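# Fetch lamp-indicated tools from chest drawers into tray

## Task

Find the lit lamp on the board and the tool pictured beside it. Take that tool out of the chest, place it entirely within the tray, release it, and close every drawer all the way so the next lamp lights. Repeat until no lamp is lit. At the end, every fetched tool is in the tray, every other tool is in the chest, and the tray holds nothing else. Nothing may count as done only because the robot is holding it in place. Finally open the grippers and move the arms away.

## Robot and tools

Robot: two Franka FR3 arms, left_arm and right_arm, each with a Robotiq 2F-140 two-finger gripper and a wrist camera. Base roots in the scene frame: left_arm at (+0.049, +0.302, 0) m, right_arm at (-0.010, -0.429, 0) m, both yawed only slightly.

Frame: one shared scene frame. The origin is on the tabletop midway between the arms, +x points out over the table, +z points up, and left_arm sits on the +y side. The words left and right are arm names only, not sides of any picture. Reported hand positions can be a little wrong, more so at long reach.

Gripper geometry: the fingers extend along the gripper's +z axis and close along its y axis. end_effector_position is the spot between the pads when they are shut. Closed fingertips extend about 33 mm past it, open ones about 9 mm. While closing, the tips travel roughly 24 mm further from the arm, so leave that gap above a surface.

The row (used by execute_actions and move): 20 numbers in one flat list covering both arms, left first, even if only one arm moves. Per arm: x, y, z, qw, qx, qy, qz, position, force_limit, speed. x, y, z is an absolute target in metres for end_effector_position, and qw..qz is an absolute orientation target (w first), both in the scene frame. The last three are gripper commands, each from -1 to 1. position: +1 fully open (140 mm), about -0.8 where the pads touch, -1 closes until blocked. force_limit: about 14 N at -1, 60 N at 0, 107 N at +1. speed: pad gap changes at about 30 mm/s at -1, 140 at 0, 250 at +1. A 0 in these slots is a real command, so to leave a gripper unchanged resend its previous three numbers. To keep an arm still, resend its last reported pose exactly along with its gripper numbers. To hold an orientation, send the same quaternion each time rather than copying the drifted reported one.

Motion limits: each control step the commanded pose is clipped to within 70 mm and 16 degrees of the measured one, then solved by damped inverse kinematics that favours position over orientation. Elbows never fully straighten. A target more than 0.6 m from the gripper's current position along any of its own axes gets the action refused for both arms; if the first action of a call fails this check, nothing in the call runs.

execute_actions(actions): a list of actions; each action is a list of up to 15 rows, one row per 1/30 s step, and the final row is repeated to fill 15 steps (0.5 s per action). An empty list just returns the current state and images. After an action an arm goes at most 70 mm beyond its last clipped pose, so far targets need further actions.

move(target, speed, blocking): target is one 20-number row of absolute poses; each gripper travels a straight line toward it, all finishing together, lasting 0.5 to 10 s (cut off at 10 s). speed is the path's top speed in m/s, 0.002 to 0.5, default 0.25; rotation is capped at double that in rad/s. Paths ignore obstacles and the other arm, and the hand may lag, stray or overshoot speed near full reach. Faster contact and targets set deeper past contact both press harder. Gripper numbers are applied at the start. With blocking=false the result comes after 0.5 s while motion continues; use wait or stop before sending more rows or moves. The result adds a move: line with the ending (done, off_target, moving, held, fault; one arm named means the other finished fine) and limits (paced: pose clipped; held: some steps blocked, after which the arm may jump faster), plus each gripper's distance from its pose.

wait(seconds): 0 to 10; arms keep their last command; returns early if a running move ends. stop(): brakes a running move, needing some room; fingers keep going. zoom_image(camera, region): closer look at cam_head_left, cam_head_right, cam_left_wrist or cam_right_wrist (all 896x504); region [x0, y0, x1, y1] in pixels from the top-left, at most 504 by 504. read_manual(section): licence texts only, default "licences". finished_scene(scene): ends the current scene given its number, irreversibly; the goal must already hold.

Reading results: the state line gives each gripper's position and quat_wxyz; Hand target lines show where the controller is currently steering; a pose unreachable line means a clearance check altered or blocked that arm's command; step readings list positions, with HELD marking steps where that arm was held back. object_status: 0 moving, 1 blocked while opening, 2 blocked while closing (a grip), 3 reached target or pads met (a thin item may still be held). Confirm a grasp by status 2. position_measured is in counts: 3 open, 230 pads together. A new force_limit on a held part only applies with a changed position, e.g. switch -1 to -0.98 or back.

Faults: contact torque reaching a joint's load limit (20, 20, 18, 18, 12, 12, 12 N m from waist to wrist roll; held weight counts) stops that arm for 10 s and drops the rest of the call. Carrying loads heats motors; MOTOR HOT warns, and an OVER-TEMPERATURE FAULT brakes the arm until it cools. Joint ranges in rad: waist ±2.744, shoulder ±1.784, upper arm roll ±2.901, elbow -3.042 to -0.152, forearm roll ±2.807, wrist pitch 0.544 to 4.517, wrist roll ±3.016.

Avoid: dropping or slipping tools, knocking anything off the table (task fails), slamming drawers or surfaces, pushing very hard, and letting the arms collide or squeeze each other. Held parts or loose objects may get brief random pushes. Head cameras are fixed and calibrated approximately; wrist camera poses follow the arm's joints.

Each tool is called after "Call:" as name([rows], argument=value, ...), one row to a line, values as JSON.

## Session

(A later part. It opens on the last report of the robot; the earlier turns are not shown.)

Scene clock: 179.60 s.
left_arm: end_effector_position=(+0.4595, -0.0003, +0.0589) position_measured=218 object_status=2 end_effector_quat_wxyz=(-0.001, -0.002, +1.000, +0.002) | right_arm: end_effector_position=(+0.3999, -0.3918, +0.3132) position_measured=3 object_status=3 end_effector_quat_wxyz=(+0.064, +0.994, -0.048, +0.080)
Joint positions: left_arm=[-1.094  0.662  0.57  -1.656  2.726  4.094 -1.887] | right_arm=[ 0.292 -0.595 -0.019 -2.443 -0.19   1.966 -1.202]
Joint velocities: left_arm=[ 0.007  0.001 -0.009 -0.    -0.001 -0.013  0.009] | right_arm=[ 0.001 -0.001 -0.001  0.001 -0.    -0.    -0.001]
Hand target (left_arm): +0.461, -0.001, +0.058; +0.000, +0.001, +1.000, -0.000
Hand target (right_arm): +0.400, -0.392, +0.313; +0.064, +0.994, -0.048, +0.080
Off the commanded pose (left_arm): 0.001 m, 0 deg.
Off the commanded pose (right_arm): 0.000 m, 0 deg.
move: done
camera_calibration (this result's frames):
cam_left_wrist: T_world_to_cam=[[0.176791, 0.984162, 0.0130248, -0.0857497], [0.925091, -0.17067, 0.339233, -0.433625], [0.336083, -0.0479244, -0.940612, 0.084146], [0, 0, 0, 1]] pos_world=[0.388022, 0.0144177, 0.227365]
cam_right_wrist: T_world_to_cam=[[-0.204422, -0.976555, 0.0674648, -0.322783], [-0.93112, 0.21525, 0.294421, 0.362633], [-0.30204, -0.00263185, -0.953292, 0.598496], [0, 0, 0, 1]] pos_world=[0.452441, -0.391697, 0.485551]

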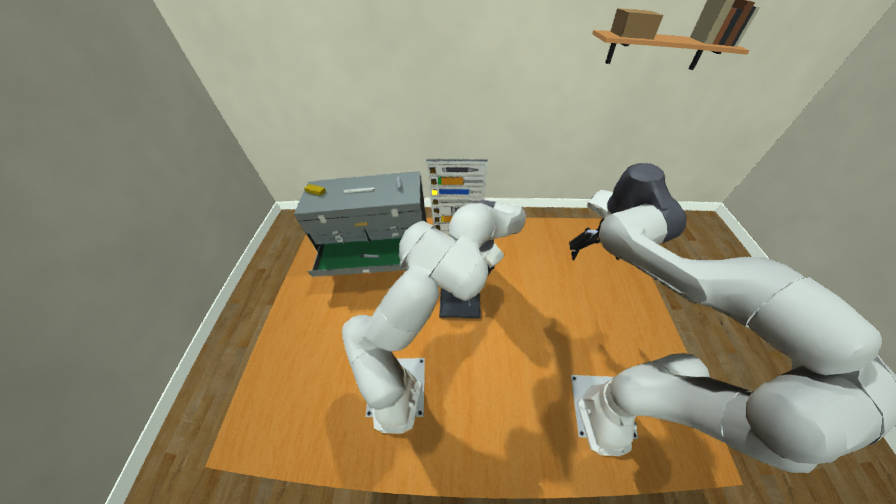

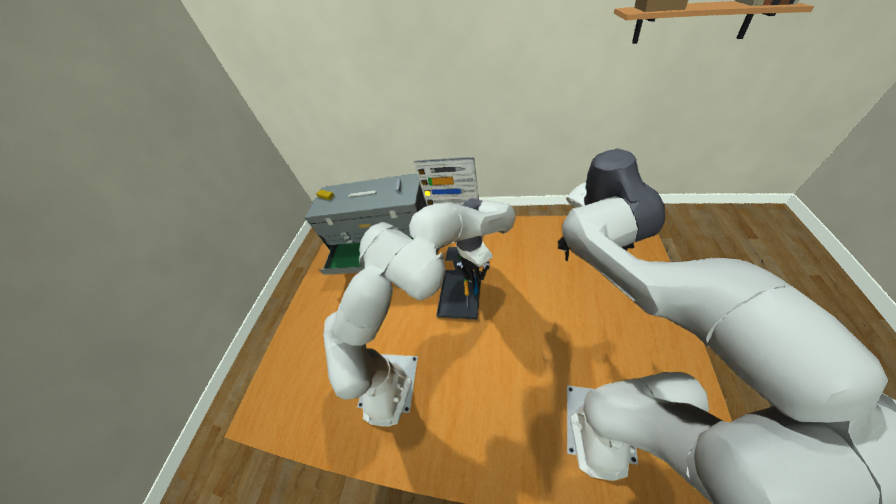

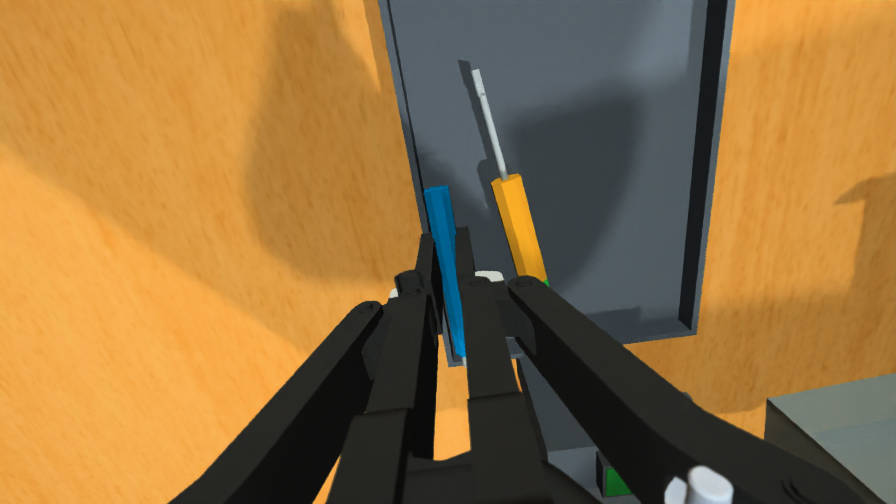

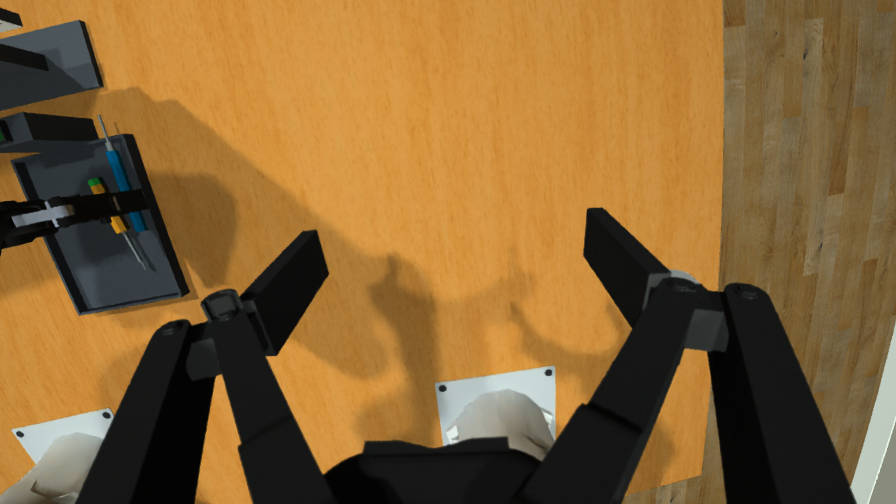

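Call:
move(target=[0.46,0.0,0.12,0,0,1,0,-1,0.5,0,0.3999,-0.3918,0.3132,0.064,0.994,-0.048,0.080,1,0,0], speed=0.1)

Call:
move(target=[0.43,0.09,0.12,0,0,1,0,-1,0.5,0,0.3999,-0.3918,0.3132,0.064,0.994,-0.048,0.080,1,0,0], speed=0.15)

Call:
move(target=[0.43,0.09,0.058,0,0,1,0,-1,0.5,0,0.3999,-0.3918,0.3132,0.064,0.994,-0.048,0.080,1,0,0], speed=0.08)

Call:
move(target=[0.43,0.09,0.058,0,0,1,0,0,0.5,0,0.3999,-0.3918,0.3132,0.064,0.994,-0.048,0.080,1,0,0])

Scene clock: 180.93 s.
left_arm: end_effector_position=(+0.4602, -0.0005, +0.1185) position_measured=218 object_status=2 end_effector_quat_wxyz=(+0.000, +0.002, +1.000, -0.002) | right_arm: end_effector_position=(+0.3999, -0.3918, +0.3132) position_measured=3 object_status=3 end_effector_quat_wxyz=(+0.064, +0.994, -0.048, +0.080)
Joint positions: left_arm=[-1.129  0.584  0.619 -1.624  2.76   4.195 -1.903] | right_arm=[ 0.292 -0.595 -0.019 -2.443 -0.19   1.966 -1.202]
Joint velocities: left_arm=[-0.005  0.001  0.007  0.001  0.001  0.012 -0.003] | right_arm=[-0.    -0.     0.     0.001 -0.001  0.001  0.   ]
Hand target (left_arm): +0.460, +0.001, +0.120; -0.000, -0.000, +1.000, +0.000
Hand target (right_arm): +0.400, -0.392, +0.313; +0.064, +0.994, -0.048, +0.080
Off the commanded pose (left_arm): 0.002 m, 0 deg.
Off the commanded pose (right_arm): 0.000 m, 0 deg.
move: done
camera_calibration (this result's frames):
cam_left_wrist: T_world_to_cam=[[0.185358, 0.982659, 0.00494618, -0.0893726], [0.922561, -0.175751, 0.3435, -0.453834], [0.338413, -0.0591073, -0.93914, 0.138786], [0, 0, 0, 1]] pos_world=[0.388289, 0.0162644, 0.286673]
cam_right_wrist: T_world_to_cam=[[-0.204422, -0.976555, 0.0674648, -0.322783], [-0.93112, 0.215251, 0.294421, 0.362633], [-0.30204, -0.00263175, -0.953292, 0.598496], [0, 0, 0, 1]] pos_world=[0.452441, -0.391697, 0.485551]

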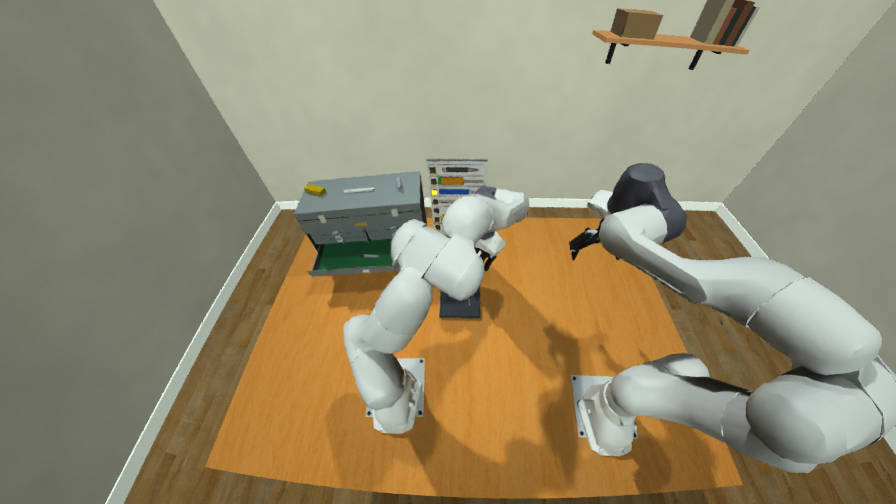

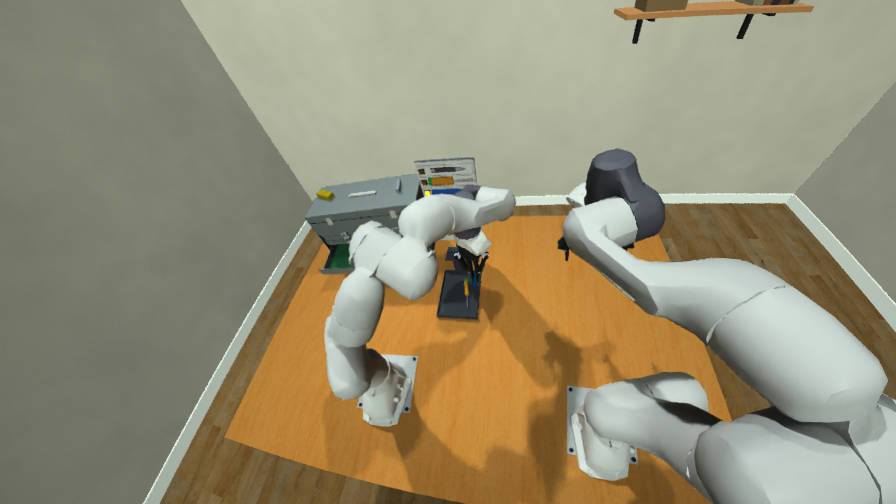

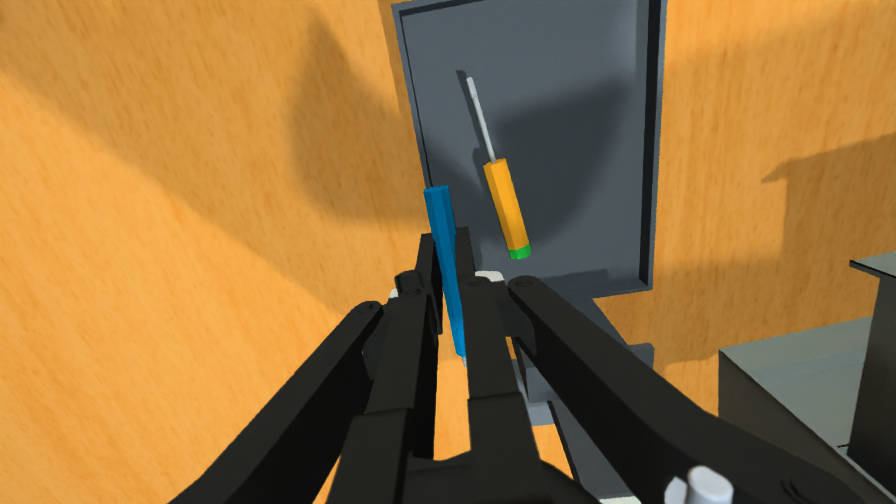

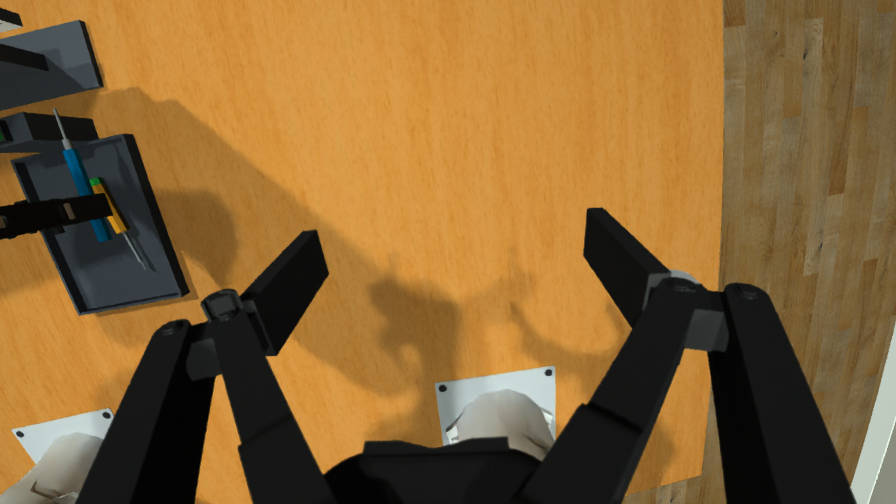

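Scene clock: 182.20 s.
left_arm: end_effector_position=(+0.4293, +0.0884, +0.1185) position_measured=219 object_status=2 end_effector_quat_wxyz=(-0.004, -0.008, +1.000, -0.002) | right_arm: end_effector_position=(+0.3999, -0.3918, +0.3132) position_measured=3 object_status=3 end_effector_quat_wxyz=(+0.064, +0.994, -0.048, +0.080)
Joint positions: left_arm=[-1.185  0.386  0.758 -1.95   2.805  4.078 -1.784] | right_arm=[ 0.292 -0.595 -0.019 -2.443 -0.19   1.966 -1.202]
Joint velocities: left_arm=[-0.    -0.001  0.003 -0.001 -0.001 -0.006  0.026] | right_arm=[ 0.001 -0.002  0.     0.001  0.001  0.    -0.   ]
Hand target (left_arm): +0.430, +0.089, +0.119; -0.001, +0.000, +1.000, -0.002
Hand target (right_arm): +0.400, -0.392, +0.313; +0.064, +0.994, -0.048, +0.080
Off the commanded pose (left_arm): 0.002 m, 1 deg.
Off the commanded pose (right_arm): 0.000 m, 0 deg.
joint sent to its limit (left arm) — the command would take joint 5 (forearm roll) past its upper limit, so that joint was sent only as far as its limit.
move: done
camera_calibration (this result's frames):
cam_left_wrist: T_world_to_cam=[[0.166173, 0.986091, 0.00332244, -0.162924], [0.928517, -0.157604, 0.336181, -0.413027], [0.332028, -0.0527793, -0.941792, 0.156915], [0, 0, 0, 1]] pos_world=[0.358476, 0.103845, 0.287175]
cam_right_wrist: T_world_to_cam=[[-0.204422, -0.976555, 0.0674649, -0.322783], [-0.93112, 0.215251, 0.294421, 0.362633], [-0.30204, -0.00263196, -0.953292, 0.598496], [0, 0, 0, 1]] pos_world=[0.452441, -0.391697, 0.485551]

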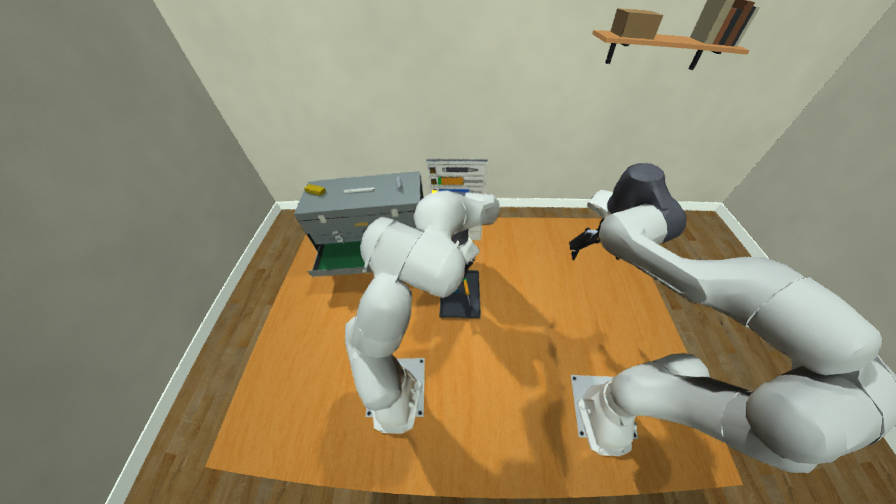

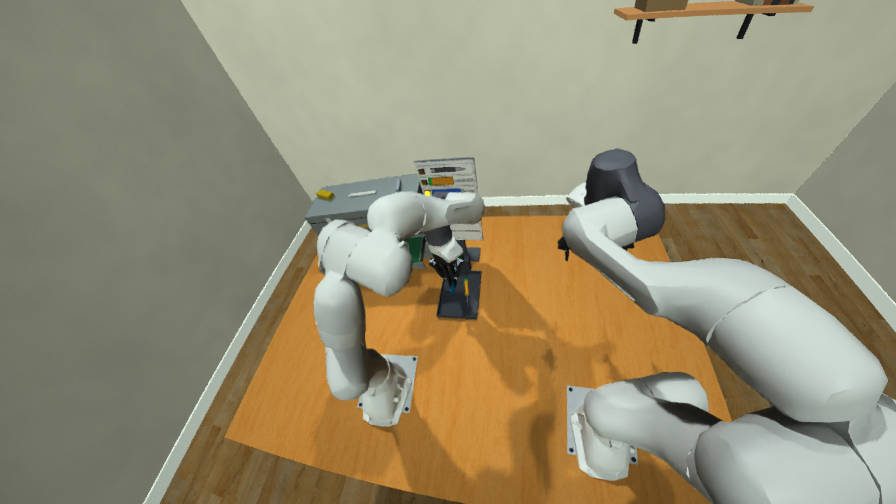

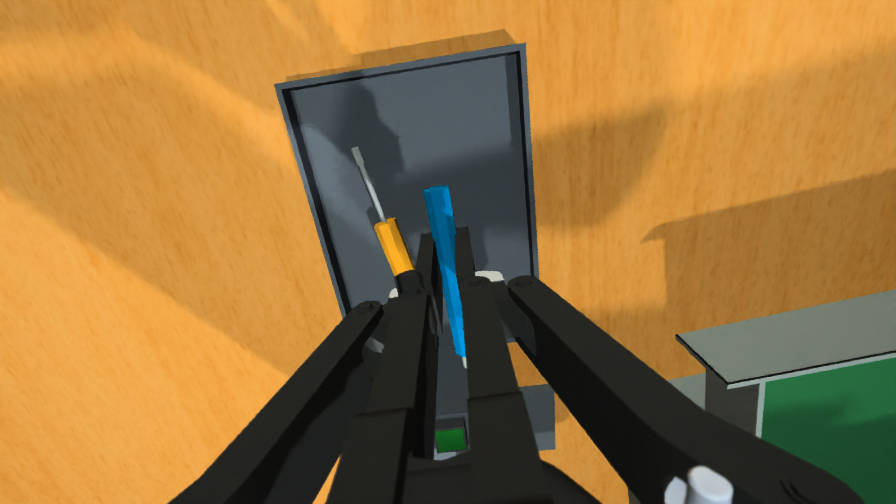

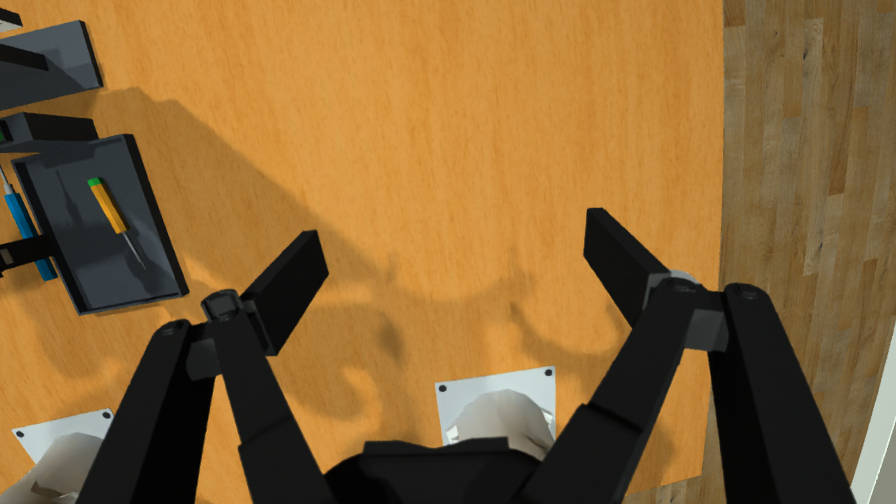

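Scene clock: 183.43 s.
left_arm: end_effector_position=(+0.4295, +0.0901, +0.0591) position_measured=219 object_status=2 end_effector_quat_wxyz=(-0.001, -0.003, +1.000, +0.001) | right_arm: end_effector_position=(+0.3999, -0.3918, +0.3132) position_measured=3 object_status=3 end_effector_quat_wxyz=(+0.064, +0.994, -0.048, +0.080)
Joint positions: left_arm=[-1.103  0.466  0.669 -1.993  2.751  3.956 -1.727] | right_arm=[ 0.292 -0.595 -0.019 -2.443 -0.19   1.966 -1.202]
Joint velocities: left_arm=[ 0.01   0.    -0.012  0.001  0.001 -0.012  0.011] | right_arm=[ 0.002  0.002 -0.001 -0.    -0.001 -0.001 -0.   ]
Hand target (left_arm): +0.430, +0.089, +0.058; +0.000, +0.000, +1.000, -0.000
Hand target (right_arm): +0.400, -0.392, +0.313; +0.064, +0.994, -0.048, +0.080
Off the commanded pose (left_arm): 0.001 m, 0 deg.
Off the commanded pose (right_arm): 0.000 m, 0 deg.
move: done
camera_calibration (this result's frames):
cam_left_wrist: T_world_to_cam=[[0.174926, 0.984513, 0.0116248, -0.168521], [0.925367, -0.168426, 0.339602, -0.390848], [0.3363, -0.0486478, -0.940497, 0.0986833], [0, 0, 0, 1]] pos_world=[0.357969, 0.104883, 0.227503]
cam_right_wrist: T_world_to_cam=[[-0.204422, -0.976555, 0.0674648, -0.322783], [-0.93112, 0.215251, 0.294421, 0.362633], [-0.30204, -0.00263181, -0.953292, 0.598496], [0, 0, 0, 1]] pos_world=[0.452441, -0.391697, 0.485551]

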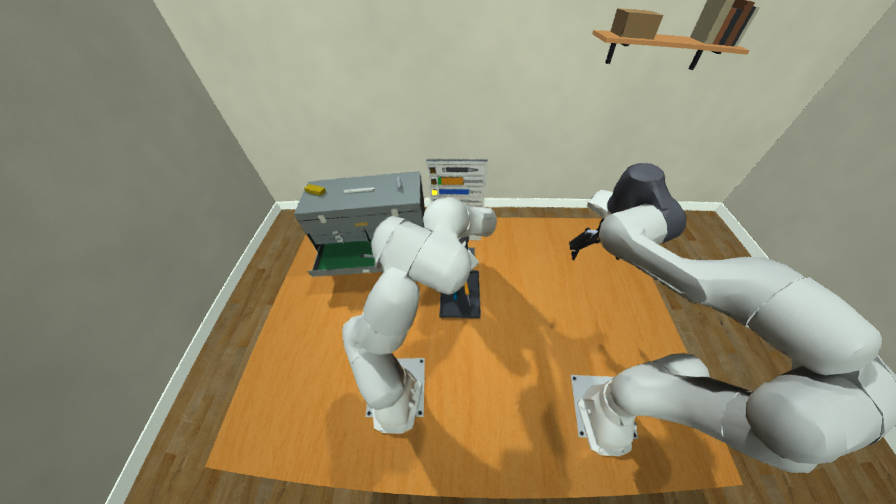

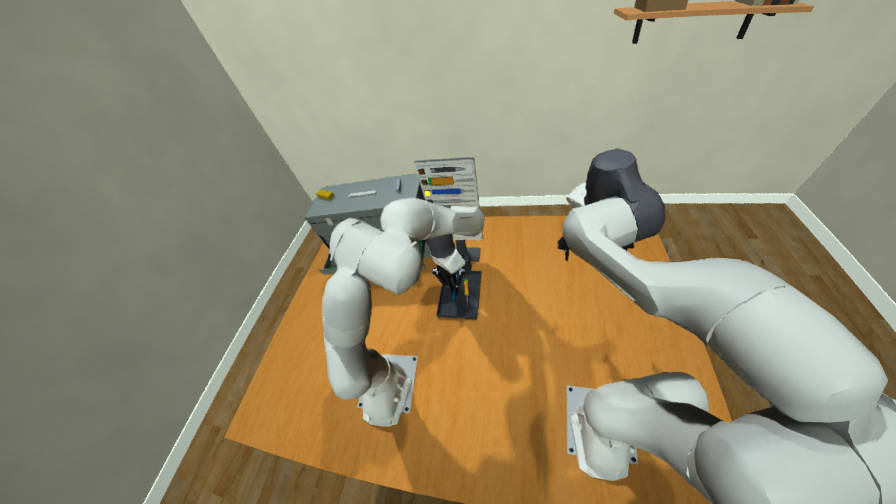

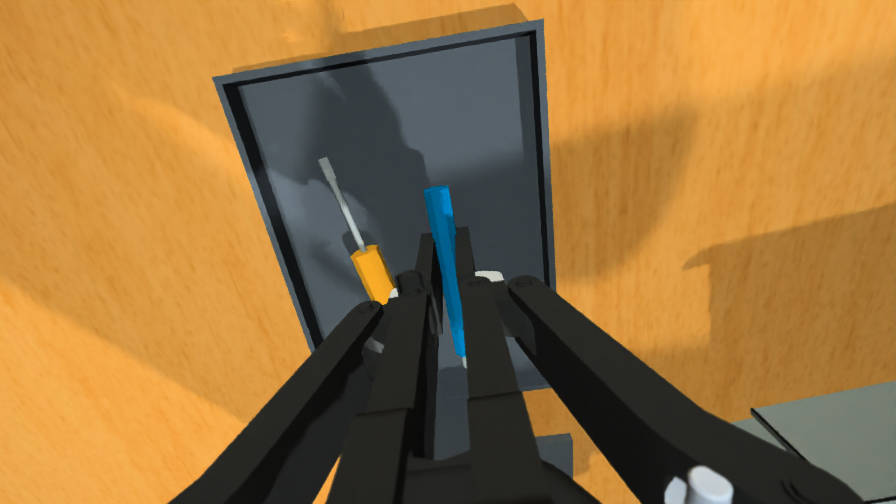

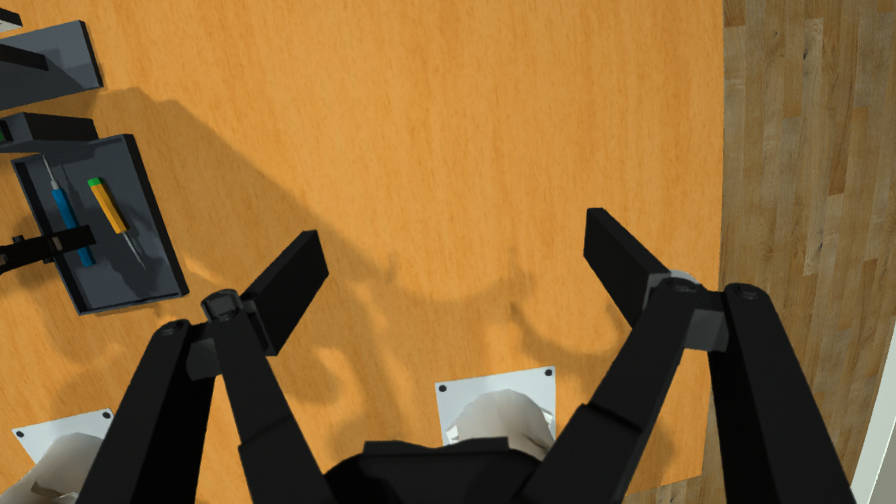

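Scene clock: 184.13 s.
left_arm: end_effector_position=(+0.4299, +0.0902, +0.0585) position_measured=129 object_status=3 end_effector_quat_wxyz=(-0.001, -0.002, +1.000, +0.001) | right_arm: end_effector_position=(+0.3999, -0.3918, +0.3132) position_measured=3 object_status=3 end_effector_quat_wxyz=(+0.064, +0.994, -0.048, +0.080)
Joint positions: left_arm=[-1.1    0.466  0.667 -1.993  2.751  3.954 -1.724] | right_arm=[ 0.292 -0.595 -0.019 -2.443 -0.19   1.966 -1.202]
Joint velocities: left_arm=[ 0.     0.001 -0.002  0.001 -0.    -0.002  0.002] | right_arm=[-0.    -0.    -0.    -0.     0.001 -0.001 -0.001]
Hand target (left_arm): +0.430, +0.090, +0.058; +0.000, +0.000, +1.000, +0.000
Hand target (right_arm): +0.400, -0.392, +0.313; +0.064, +0.994, -0.048, +0.080
Off the commanded pose (left_arm): 0.001 m, 0 deg.
Off the commanded pose (right_arm): 0.000 m, 0 deg.
move: done
camera_calibration (this result's frames):
cam_left_wrist: T_world_to_cam=[[0.176799, 0.984183, 0.0112157, -0.169485], [0.924708, -0.169996, 0.340612, -0.390639], [0.337131, -0.0498485, -0.940137, 0.097789], [0, 0, 0, 1]] pos_world=[0.358224, 0.105271, 0.226892]
cam_right_wrist: T_world_to_cam=[[-0.204422, -0.976555, 0.0674648, -0.322783], [-0.93112, 0.21525, 0.294421, 0.362633], [-0.30204, -0.00263192, -0.953292, 0.598496], [0, 0, 0, 1]] pos_world=[0.452441, -0.391697, 0.485551]

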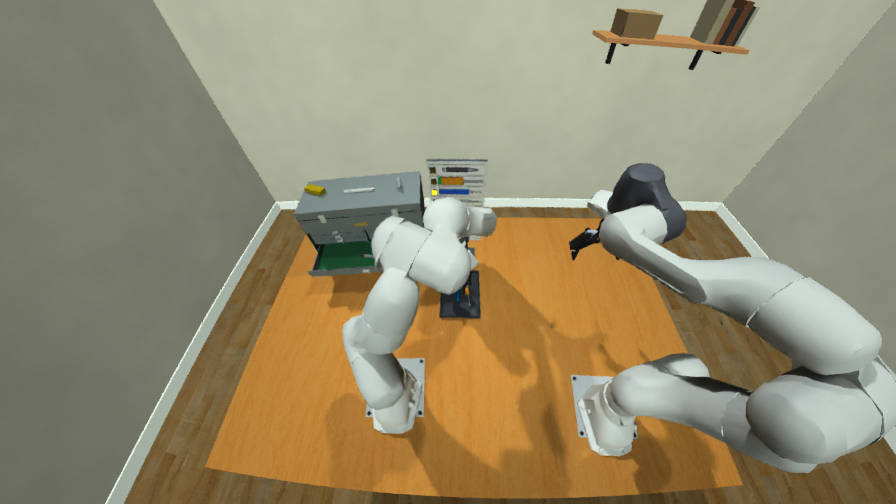

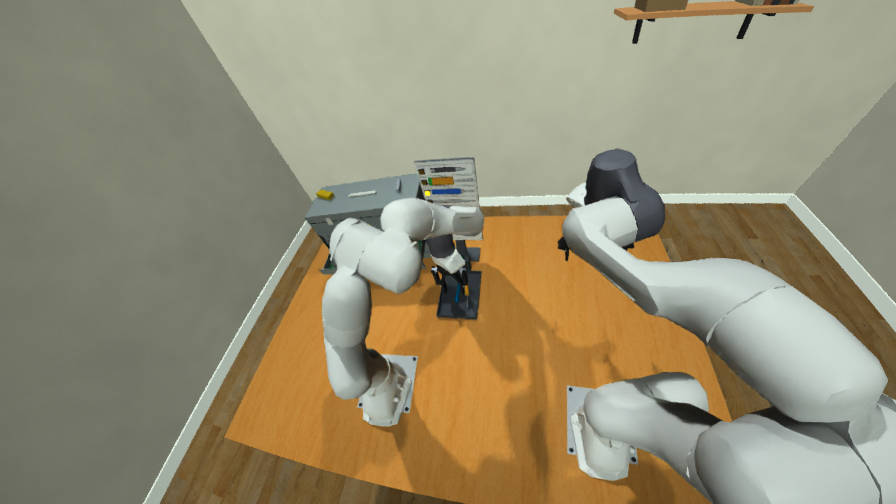

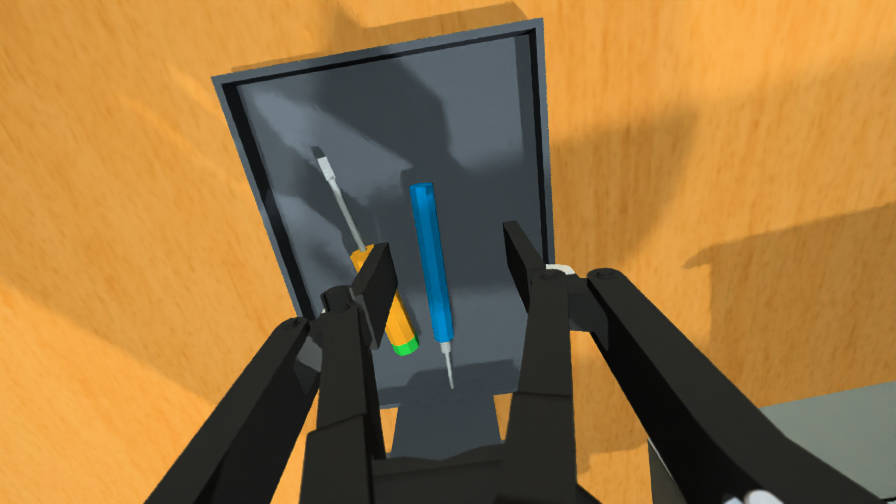

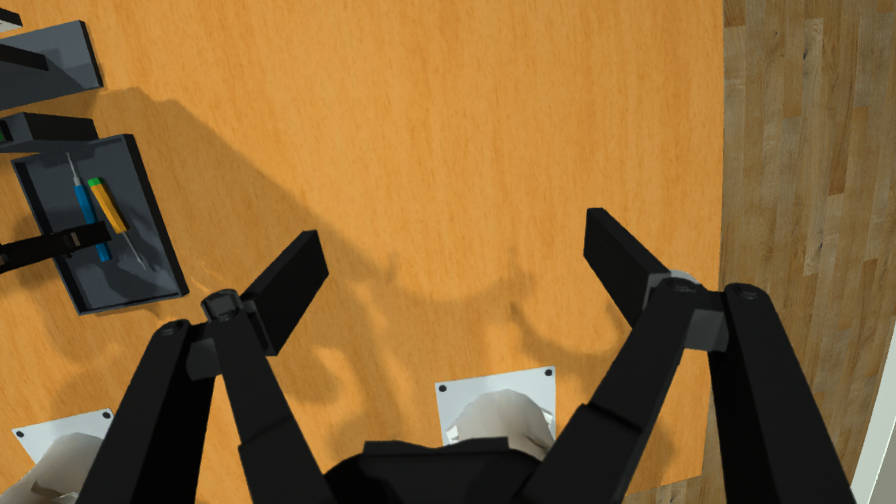

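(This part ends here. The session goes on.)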